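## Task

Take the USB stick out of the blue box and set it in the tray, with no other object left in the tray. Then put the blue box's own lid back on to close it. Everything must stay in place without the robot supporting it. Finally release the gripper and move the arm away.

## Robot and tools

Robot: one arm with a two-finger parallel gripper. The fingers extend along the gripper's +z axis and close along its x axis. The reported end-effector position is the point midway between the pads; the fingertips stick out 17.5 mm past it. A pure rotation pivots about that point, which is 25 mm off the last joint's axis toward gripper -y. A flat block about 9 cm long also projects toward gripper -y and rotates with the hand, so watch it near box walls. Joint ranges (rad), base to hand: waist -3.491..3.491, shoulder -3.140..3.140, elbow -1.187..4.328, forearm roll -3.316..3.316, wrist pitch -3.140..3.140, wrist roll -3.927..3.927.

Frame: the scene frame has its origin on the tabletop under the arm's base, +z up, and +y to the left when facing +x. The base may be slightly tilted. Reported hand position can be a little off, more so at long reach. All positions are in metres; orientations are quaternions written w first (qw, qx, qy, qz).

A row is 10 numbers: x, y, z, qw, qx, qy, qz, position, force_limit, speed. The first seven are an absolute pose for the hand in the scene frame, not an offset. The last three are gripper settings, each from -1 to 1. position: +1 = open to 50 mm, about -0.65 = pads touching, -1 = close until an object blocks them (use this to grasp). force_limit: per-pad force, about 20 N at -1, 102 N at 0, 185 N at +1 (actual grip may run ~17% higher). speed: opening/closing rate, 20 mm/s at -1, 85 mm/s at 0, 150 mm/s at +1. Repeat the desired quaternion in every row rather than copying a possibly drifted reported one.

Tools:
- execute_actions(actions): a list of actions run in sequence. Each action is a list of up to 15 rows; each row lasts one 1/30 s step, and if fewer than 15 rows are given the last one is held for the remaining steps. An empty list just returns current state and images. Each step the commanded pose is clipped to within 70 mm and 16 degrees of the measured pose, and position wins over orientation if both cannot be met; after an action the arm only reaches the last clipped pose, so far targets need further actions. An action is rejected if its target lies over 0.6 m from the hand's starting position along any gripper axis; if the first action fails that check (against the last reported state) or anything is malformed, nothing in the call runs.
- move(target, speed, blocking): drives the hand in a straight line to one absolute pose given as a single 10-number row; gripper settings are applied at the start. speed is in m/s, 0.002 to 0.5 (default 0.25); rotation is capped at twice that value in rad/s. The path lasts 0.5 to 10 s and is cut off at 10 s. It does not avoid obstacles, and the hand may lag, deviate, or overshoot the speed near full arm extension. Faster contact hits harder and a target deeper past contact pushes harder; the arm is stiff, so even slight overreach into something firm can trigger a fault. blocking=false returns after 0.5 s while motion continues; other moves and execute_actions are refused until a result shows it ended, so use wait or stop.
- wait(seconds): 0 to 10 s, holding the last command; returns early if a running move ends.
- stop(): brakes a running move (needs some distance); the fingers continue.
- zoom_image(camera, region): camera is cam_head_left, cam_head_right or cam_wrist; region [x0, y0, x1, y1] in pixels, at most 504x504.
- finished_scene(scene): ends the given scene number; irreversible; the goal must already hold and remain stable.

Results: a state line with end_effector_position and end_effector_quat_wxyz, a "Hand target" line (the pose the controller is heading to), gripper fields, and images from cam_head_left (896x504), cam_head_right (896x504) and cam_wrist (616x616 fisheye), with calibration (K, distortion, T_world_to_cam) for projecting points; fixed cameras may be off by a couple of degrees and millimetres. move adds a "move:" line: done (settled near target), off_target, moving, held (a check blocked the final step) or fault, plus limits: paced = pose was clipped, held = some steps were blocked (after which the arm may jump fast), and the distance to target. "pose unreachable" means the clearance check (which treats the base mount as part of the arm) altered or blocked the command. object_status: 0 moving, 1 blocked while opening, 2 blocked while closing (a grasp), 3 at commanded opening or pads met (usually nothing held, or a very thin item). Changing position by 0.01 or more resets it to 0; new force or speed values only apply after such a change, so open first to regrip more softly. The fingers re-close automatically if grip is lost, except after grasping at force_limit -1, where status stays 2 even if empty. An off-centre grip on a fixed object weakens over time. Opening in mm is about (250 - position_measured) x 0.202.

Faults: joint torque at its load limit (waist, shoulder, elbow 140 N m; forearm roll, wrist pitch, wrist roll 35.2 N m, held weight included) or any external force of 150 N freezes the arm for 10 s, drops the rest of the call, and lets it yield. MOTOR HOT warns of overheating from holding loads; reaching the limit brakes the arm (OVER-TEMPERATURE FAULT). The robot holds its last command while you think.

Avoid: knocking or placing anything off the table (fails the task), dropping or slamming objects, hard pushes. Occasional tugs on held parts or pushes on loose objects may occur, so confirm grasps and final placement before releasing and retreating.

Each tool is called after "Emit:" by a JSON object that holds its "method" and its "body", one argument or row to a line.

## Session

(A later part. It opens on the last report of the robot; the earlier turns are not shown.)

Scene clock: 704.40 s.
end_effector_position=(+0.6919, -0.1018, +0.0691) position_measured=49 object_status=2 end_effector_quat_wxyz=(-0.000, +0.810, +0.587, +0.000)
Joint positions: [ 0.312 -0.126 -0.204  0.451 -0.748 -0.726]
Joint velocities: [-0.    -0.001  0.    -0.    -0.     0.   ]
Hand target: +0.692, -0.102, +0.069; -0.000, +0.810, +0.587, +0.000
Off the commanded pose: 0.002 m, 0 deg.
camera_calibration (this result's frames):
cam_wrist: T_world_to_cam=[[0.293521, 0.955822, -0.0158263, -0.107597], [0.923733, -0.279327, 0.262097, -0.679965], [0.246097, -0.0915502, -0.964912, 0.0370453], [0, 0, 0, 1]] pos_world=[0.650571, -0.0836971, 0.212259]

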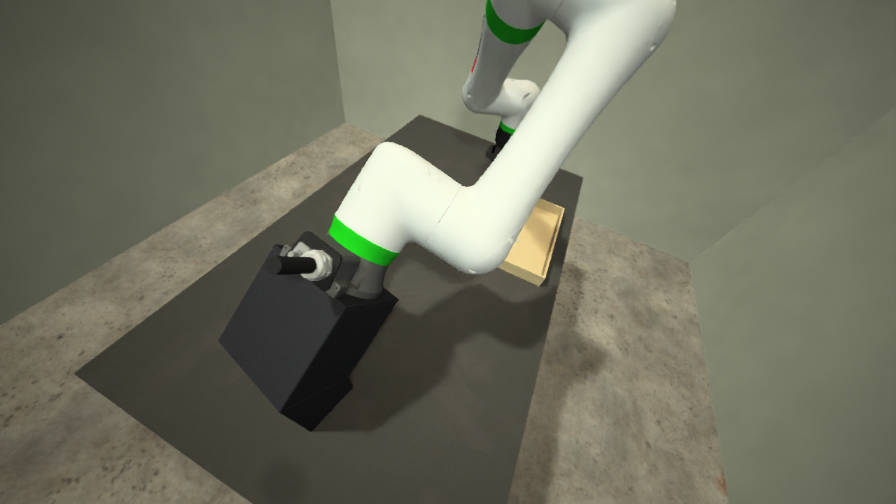

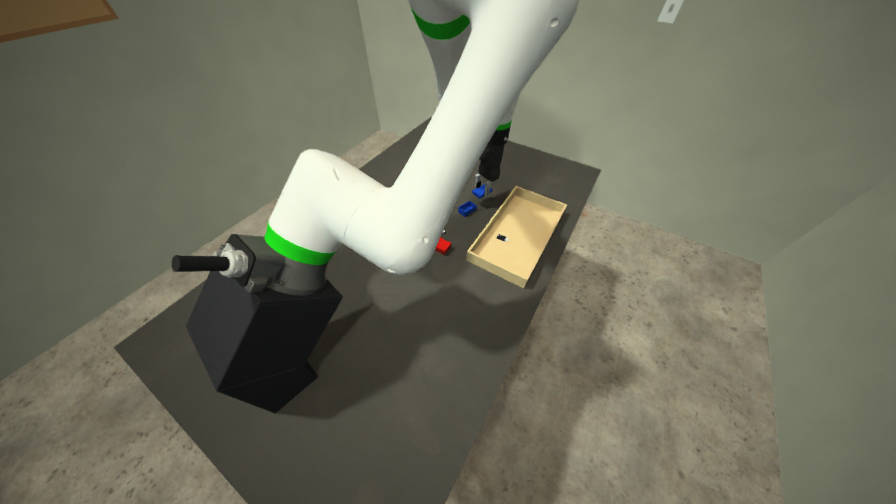

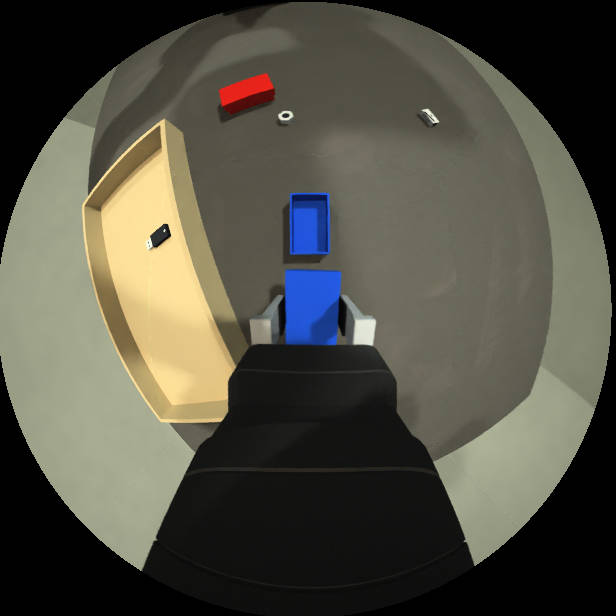

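Emit:
{"method": "move", "body": {
  "target": [0.62, -0.08, 0.055, 0, 0.8095, 0.5871, 0, -1, -0.5, 0],
  "speed": 0.15
}}

Emit:
{"method": "move", "body": {
  "target": [0.62, -0.08, 0.038, 0, 0.8095, 0.5871, 0, -1, -0.5, 0],
  "speed": 0.02
}}

Scene clock: 726.63 s.
end_effector_position=(+0.6199, -0.0801, +0.0552) position_measured=49 object_status=2 end_effector_quat_wxyz=(-0.000, +0.809, +0.587, +0.000)
Joint positions: [ 0.348 -0.223 -0.47   0.587 -0.619 -0.908]
Joint velocities: [-0.001 -0.001 -0.001  0.001 -0.001 -0.001]
Hand target: +0.620, -0.080, +0.055; -0.000, +0.809, +0.587, +0.000
Off the commanded pose: 0.000 m, 0 deg.
move: done
camera_calibration (this result's frames):
cam_wrist: T_world_to_cam=[[0.292167, 0.956226, -0.0164371, -0.106533], [0.924215, -0.277884, 0.261928, -0.603849], [0.245894, -0.0917182, -0.964948, 0.0434143], [0, 0, 0, 1]] pos_world=[0.578537, -0.0619488, 0.198306]

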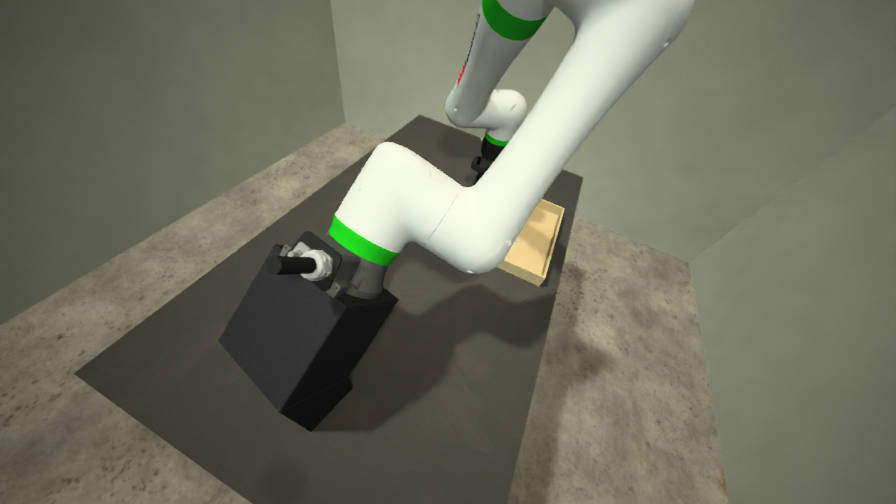

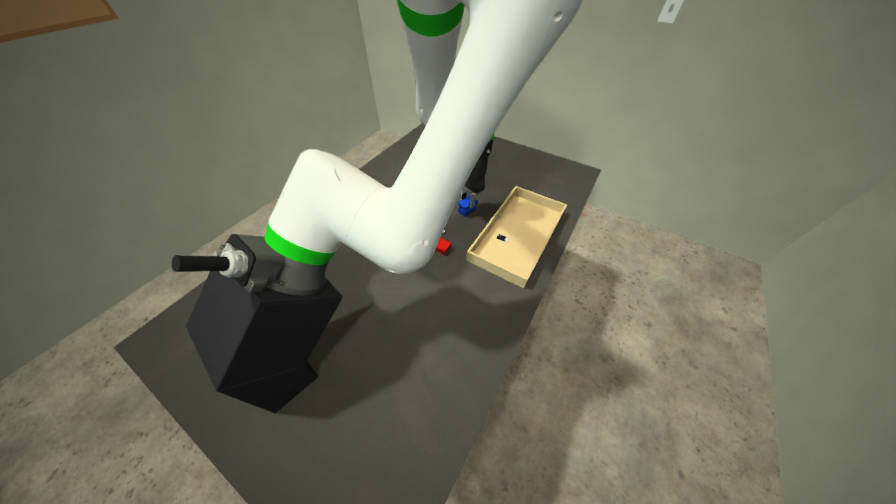

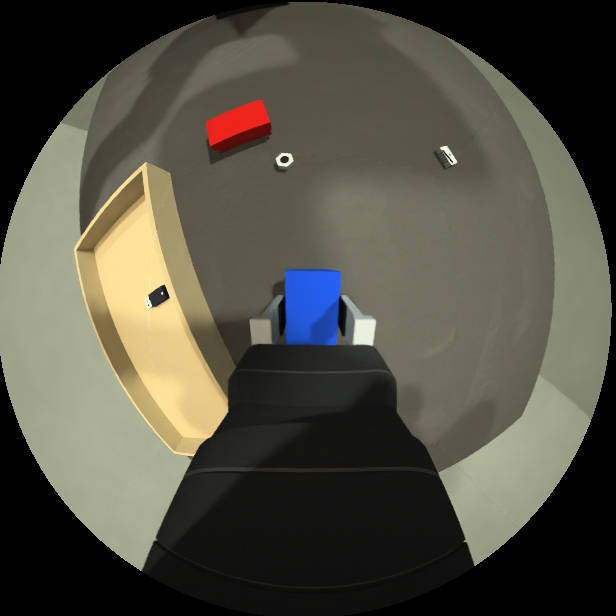

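Scene clock: 727.73 s.
end_effector_position=(+0.6198, -0.0800, +0.0380) position_measured=49 object_status=2 end_effector_quat_wxyz=(-0.000, +0.810, +0.587, -0.000)
Joint positions: [ 0.331 -0.186 -0.47   0.601 -0.579 -0.919]
Joint velocities: [-0.    -0.    -0.     0.     0.     0.001]
Hand target: +0.620, -0.080, +0.038; -0.000, +0.810, +0.587, +0.000
Off the commanded pose: 0.000 m, 0 deg.
move: done
camera_calibration (this result's frames):
cam_wrist: T_world_to_cam=[[0.292217, 0.956208, -0.0166024, -0.106967], [0.924231, -0.277898, 0.261858, -0.599313], [0.245777, -0.091864, -0.964963, 0.0269039], [0, 0, 0, 1]] pos_world=[0.578549, -0.0617941, 0.18112]

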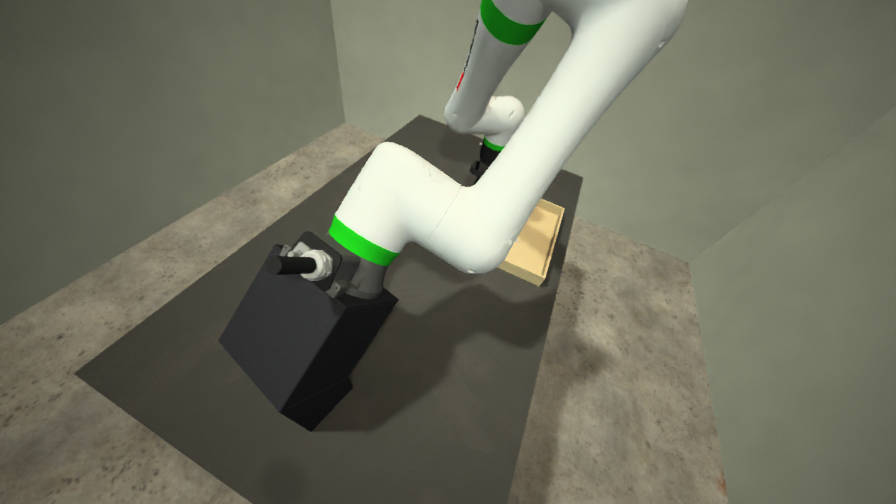

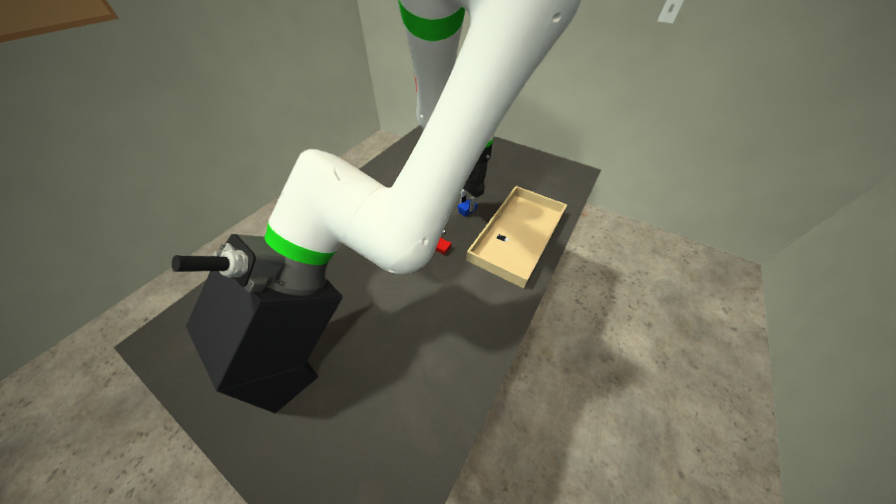

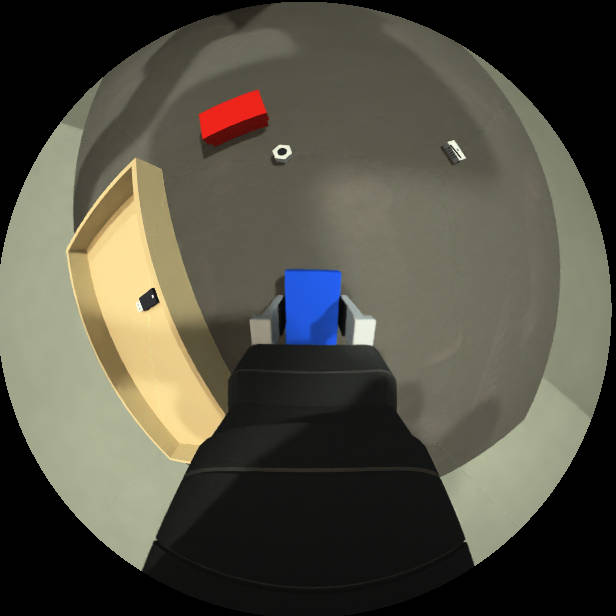

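Emit:
{"method": "move", "body": {
  "target": [0.62, -0.08, 0.0368, 0, 0.8095, 0.5871, 0, -1, -0.5, 0],
  "speed": 0.01
}}

Emit:
{"method": "move", "body": {
  "target": [0.62, -0.08, 0.0368, 0, 0.8095, 0.5871, 0, 1, -0.5, 0.3],
  "speed": 0.05
}}

Emit:
{"method": "move", "body": {
  "target": [0.62, -0.08, 0.10, 0, 0.8095, 0.5871, 0, 1, -0.5, 0.3],
  "speed": 0.15
}}

Scene clock: 733.40 s.
end_effector_position=(+0.6200, -0.0800, +0.0368) position_measured=49 object_status=2 end_effector_quat_wxyz=(-0.000, +0.810, +0.587, +0.000)
Joint positions: [ 0.329 -0.183 -0.469  0.602 -0.576 -0.92 ]
Joint velocities: [ 0.    -0.001  0.     0.     0.    -0.   ]
Hand target: +0.620, -0.080, +0.037; -0.000, +0.810, +0.587, +0.000
Off the commanded pose: 0.000 m, 0 deg.
move: done
camera_calibration (this result's frames):
cam_wrist: T_world_to_cam=[[0.292236, 0.956202, -0.0165776, -0.10701], [0.924175, -0.277905, 0.262048, -0.599125], [0.245964, -0.0919007, -0.964912, 0.0256021], [0, 0, 0, 1]] pos_world=[0.578671, -0.061824, 0.179929]

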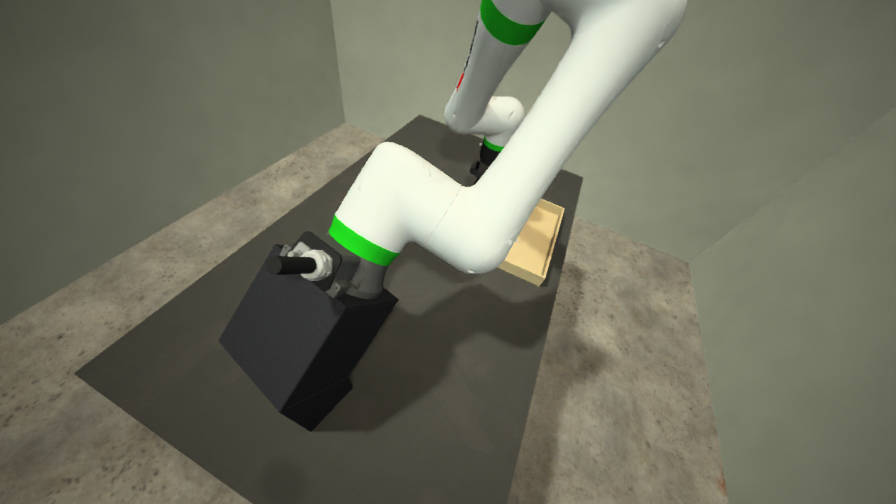

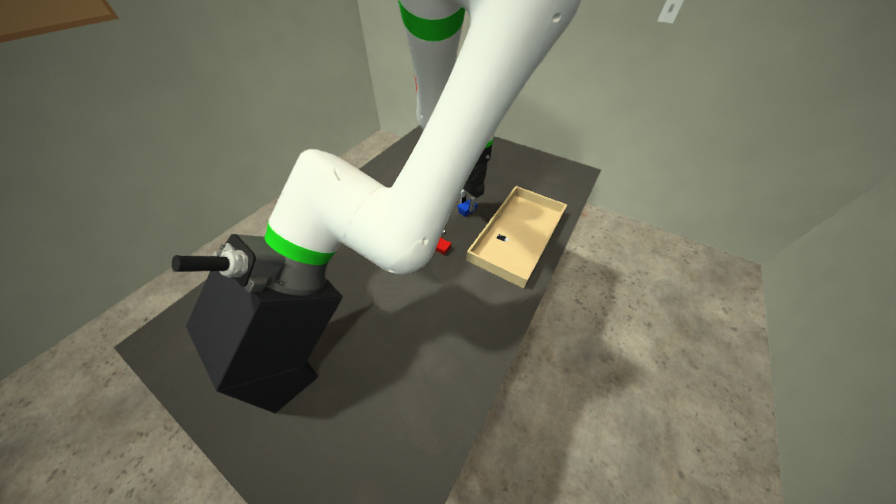

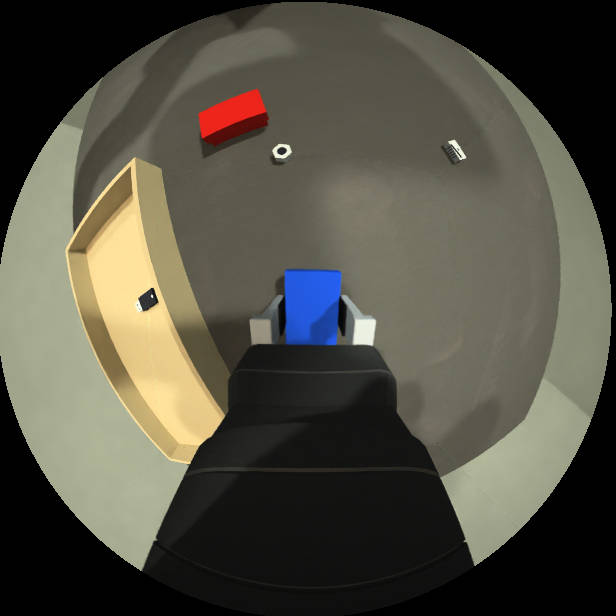

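Scene clock: 734.10 s.
end_effector_position=(+0.6200, -0.0800, +0.0368) position_measured=3 object_status=3 end_effector_quat_wxyz=(+0.000, +0.810, +0.587, +0.000)
Joint positions: [ 0.329 -0.183 -0.469  0.602 -0.576 -0.92 ]
Joint velocities: [ 0.002 -0.    -0.    -0.     0.    -0.   ]
Hand target: +0.620, -0.080, +0.037; +0.000, +0.810, +0.587, +0.000
Off the commanded pose: 0.000 m, 0 deg.
move: done
camera_calibration (this result's frames):
cam_wrist: T_world_to_cam=[[0.292237, 0.956202, -0.0165823, -0.107008], [0.924175, -0.277904, 0.262047, -0.599125], [0.245962, -0.0919049, -0.964913, 0.0255995], [0, 0, 0, 1]] pos_world=[0.578672, -0.0618258, 0.179926]

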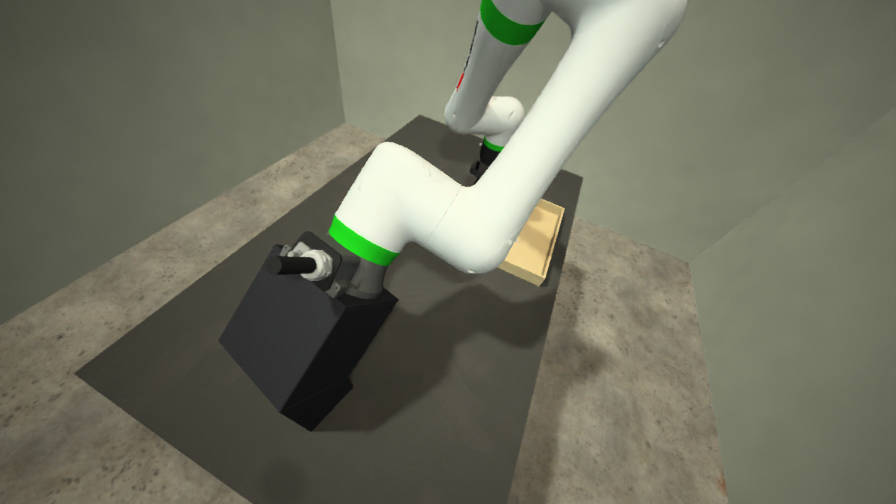

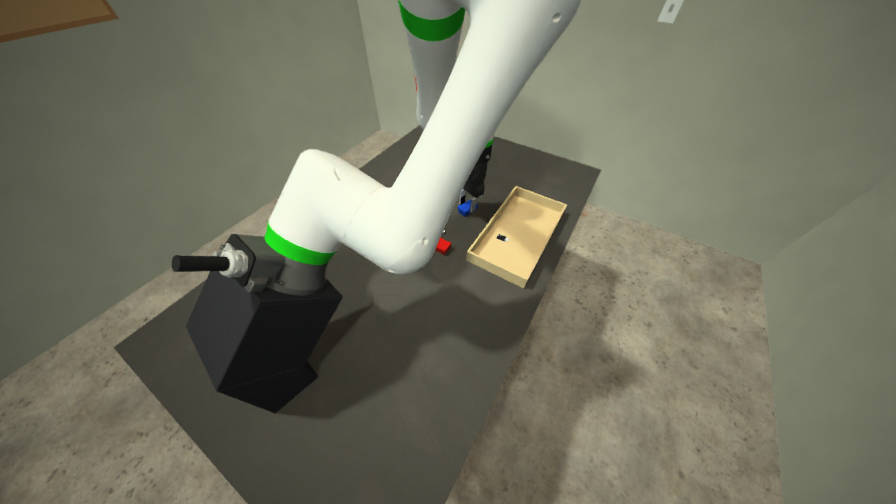

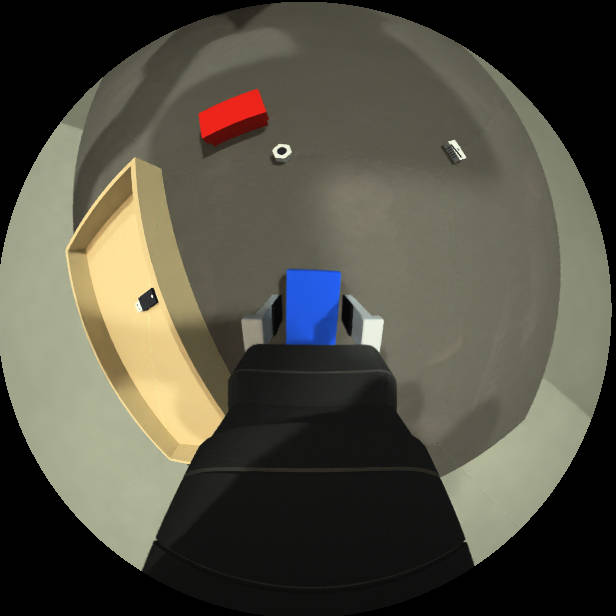

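Scene clock: 734.87 s.
end_effector_position=(+0.6201, -0.0801, +0.0999) position_measured=3 object_status=3 end_effector_quat_wxyz=(+0.000, +0.809, +0.587, -0.000)
Joint positions: [ 0.4   -0.314 -0.464  0.565 -0.728 -0.891]
Joint velocities: [ 0.002 -0.002  0.     0.001 -0.    -0.001]
Hand target: +0.620, -0.080, +0.100; +0.000, +0.809, +0.587, -0.000
Off the commanded pose: 0.000 m, 0 deg.
move: done
camera_calibration (this result's frames):
cam_wrist: T_world_to_cam=[[0.292035, 0.956261, -0.0167215, -0.10576], [0.924237, -0.277673, 0.262077, -0.615793], [0.245971, -0.0919905, -0.964902, 0.0863925], [0, 0, 0, 1]] pos_world=[0.578774, -0.0619077, 0.242977]

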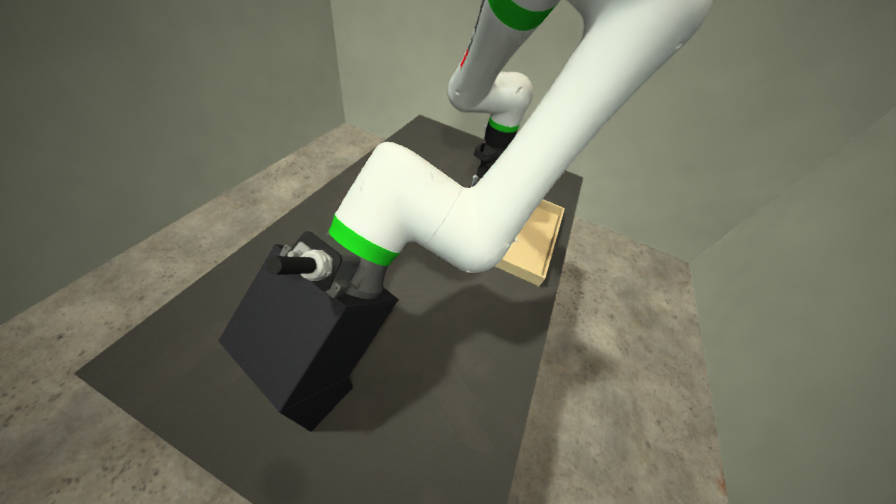

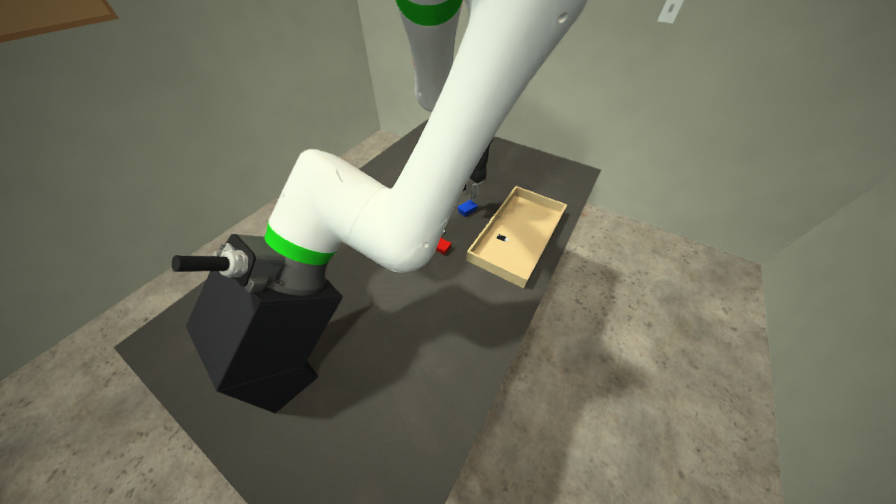

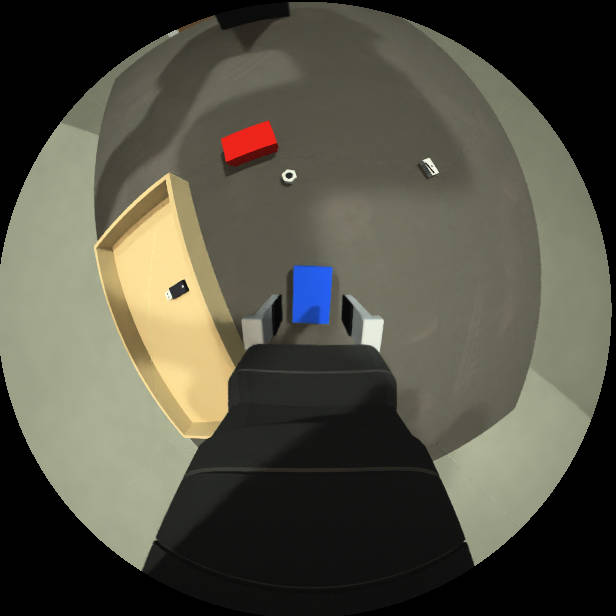

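Lid released. Move clear with a viewpoint that lets me verify the seating from the side.

Emit:
{"method": "move", "body": {
  "target": [0.72, 0.02, 0.12, 0, 0.8095, 0.5871, 0, 1, -0.5, 0.3],
  "speed": 0.25
}}

Emit:
{"method": "zoom_image", "body": {
  "camera": "cam_head_right",
  "region": [430, 180, 510, 240]
}}

Scene clock: 738.00 s.
end_effector_position=(+0.7199, +0.0202, +0.1201) position_measured=3 object_status=3 end_effector_quat_wxyz=(+0.000, +0.809, +0.587, -0.000)
Joint positions: [ 0.608 -0.12  -0.168  0.648 -0.93  -1.043]
Joint velocities: [-0.002  0.001  0.    -0.    -0.     0.   ]
Hand target: +0.720, +0.020, +0.120; +0.000, +0.809, +0.587, -0.000
Off the commanded pose: 0.000 m, 0 deg.
move: done
camera_calibration (this result's frames):
cam_wrist: T_world_to_cam=[[0.291838, 0.956321, -0.0167746, -0.230316], [0.924251, -0.277451, 0.262261, -0.685568], [0.246151, -0.0920417, -0.964851, 0.0904765], [0, 0, 0, 1]] pos_world=[0.678581, 0.038372, 0.263231]

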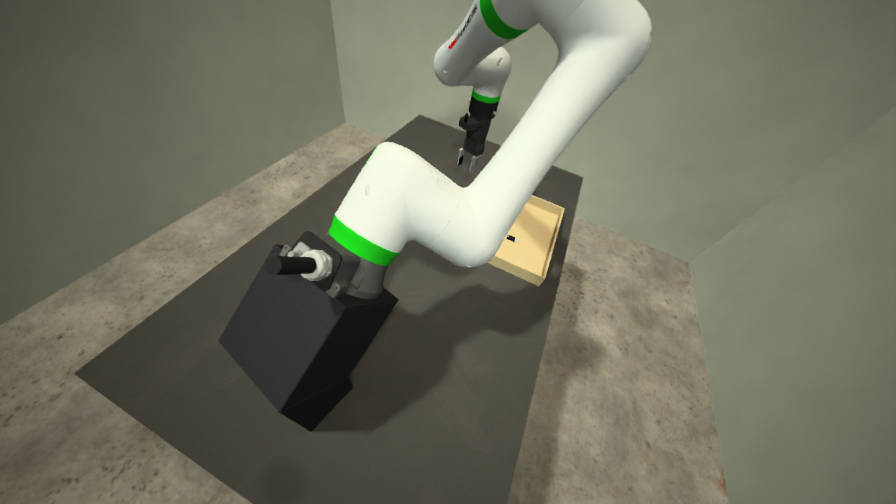

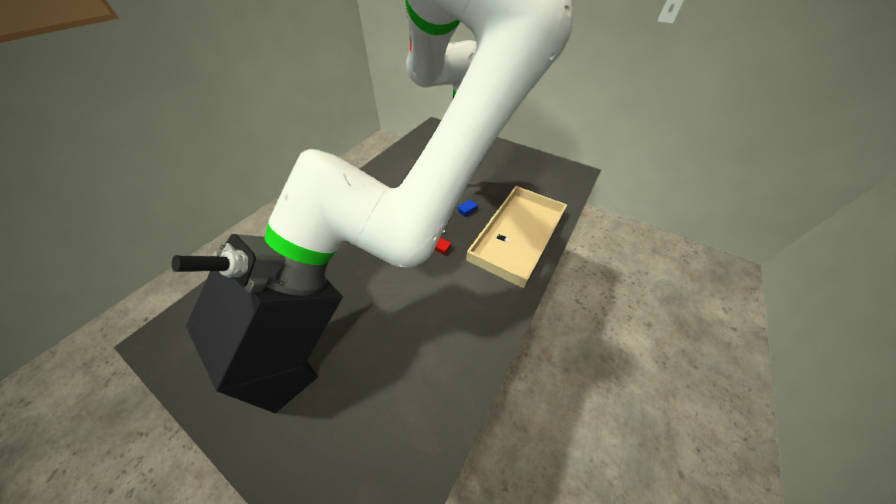

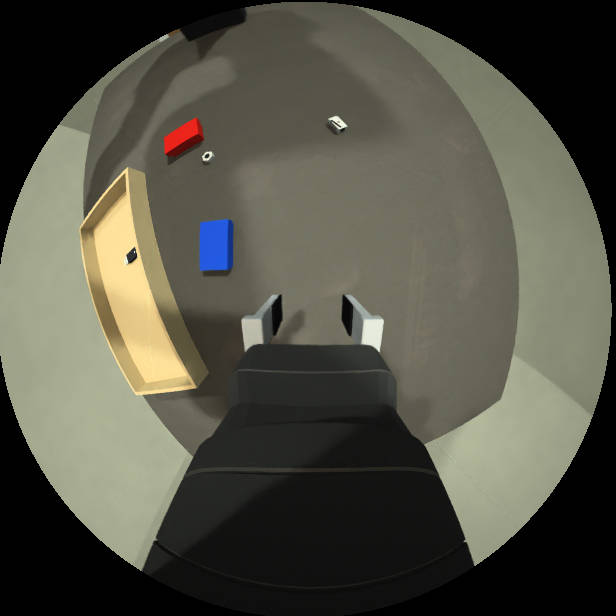

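Region (430, 180, 510, 240) of cam_head_right's 896x504 image, scaled by 6.300, with more detail than that image has; it fills the top 378 rows of this view, and the rest is white.

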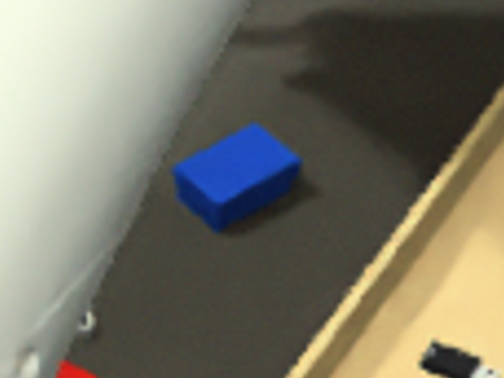

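Emit:
{"method": "zoom_image", "body": {
  "camera": "cam_wrist",
  "region": [170, 200, 270, 290]
}}

Region (170, 200, 270, 290) of cam_wrist's 616x616 image, scaled by 5.040, with more detail than that image has; it fills the top 454 rows of this view, and the rest is white.

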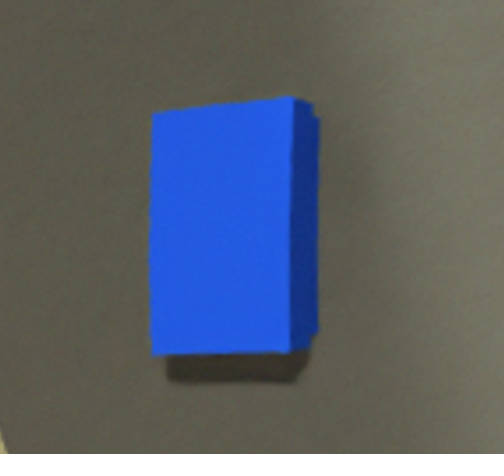

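The lid sits flat and square on the box, the USB stick is the only item in the tray, and the gripper is clear.

Emit:
{"method": "finished_scene", "body": {
  "scene": 2
}}

The scene is finished: the task was done.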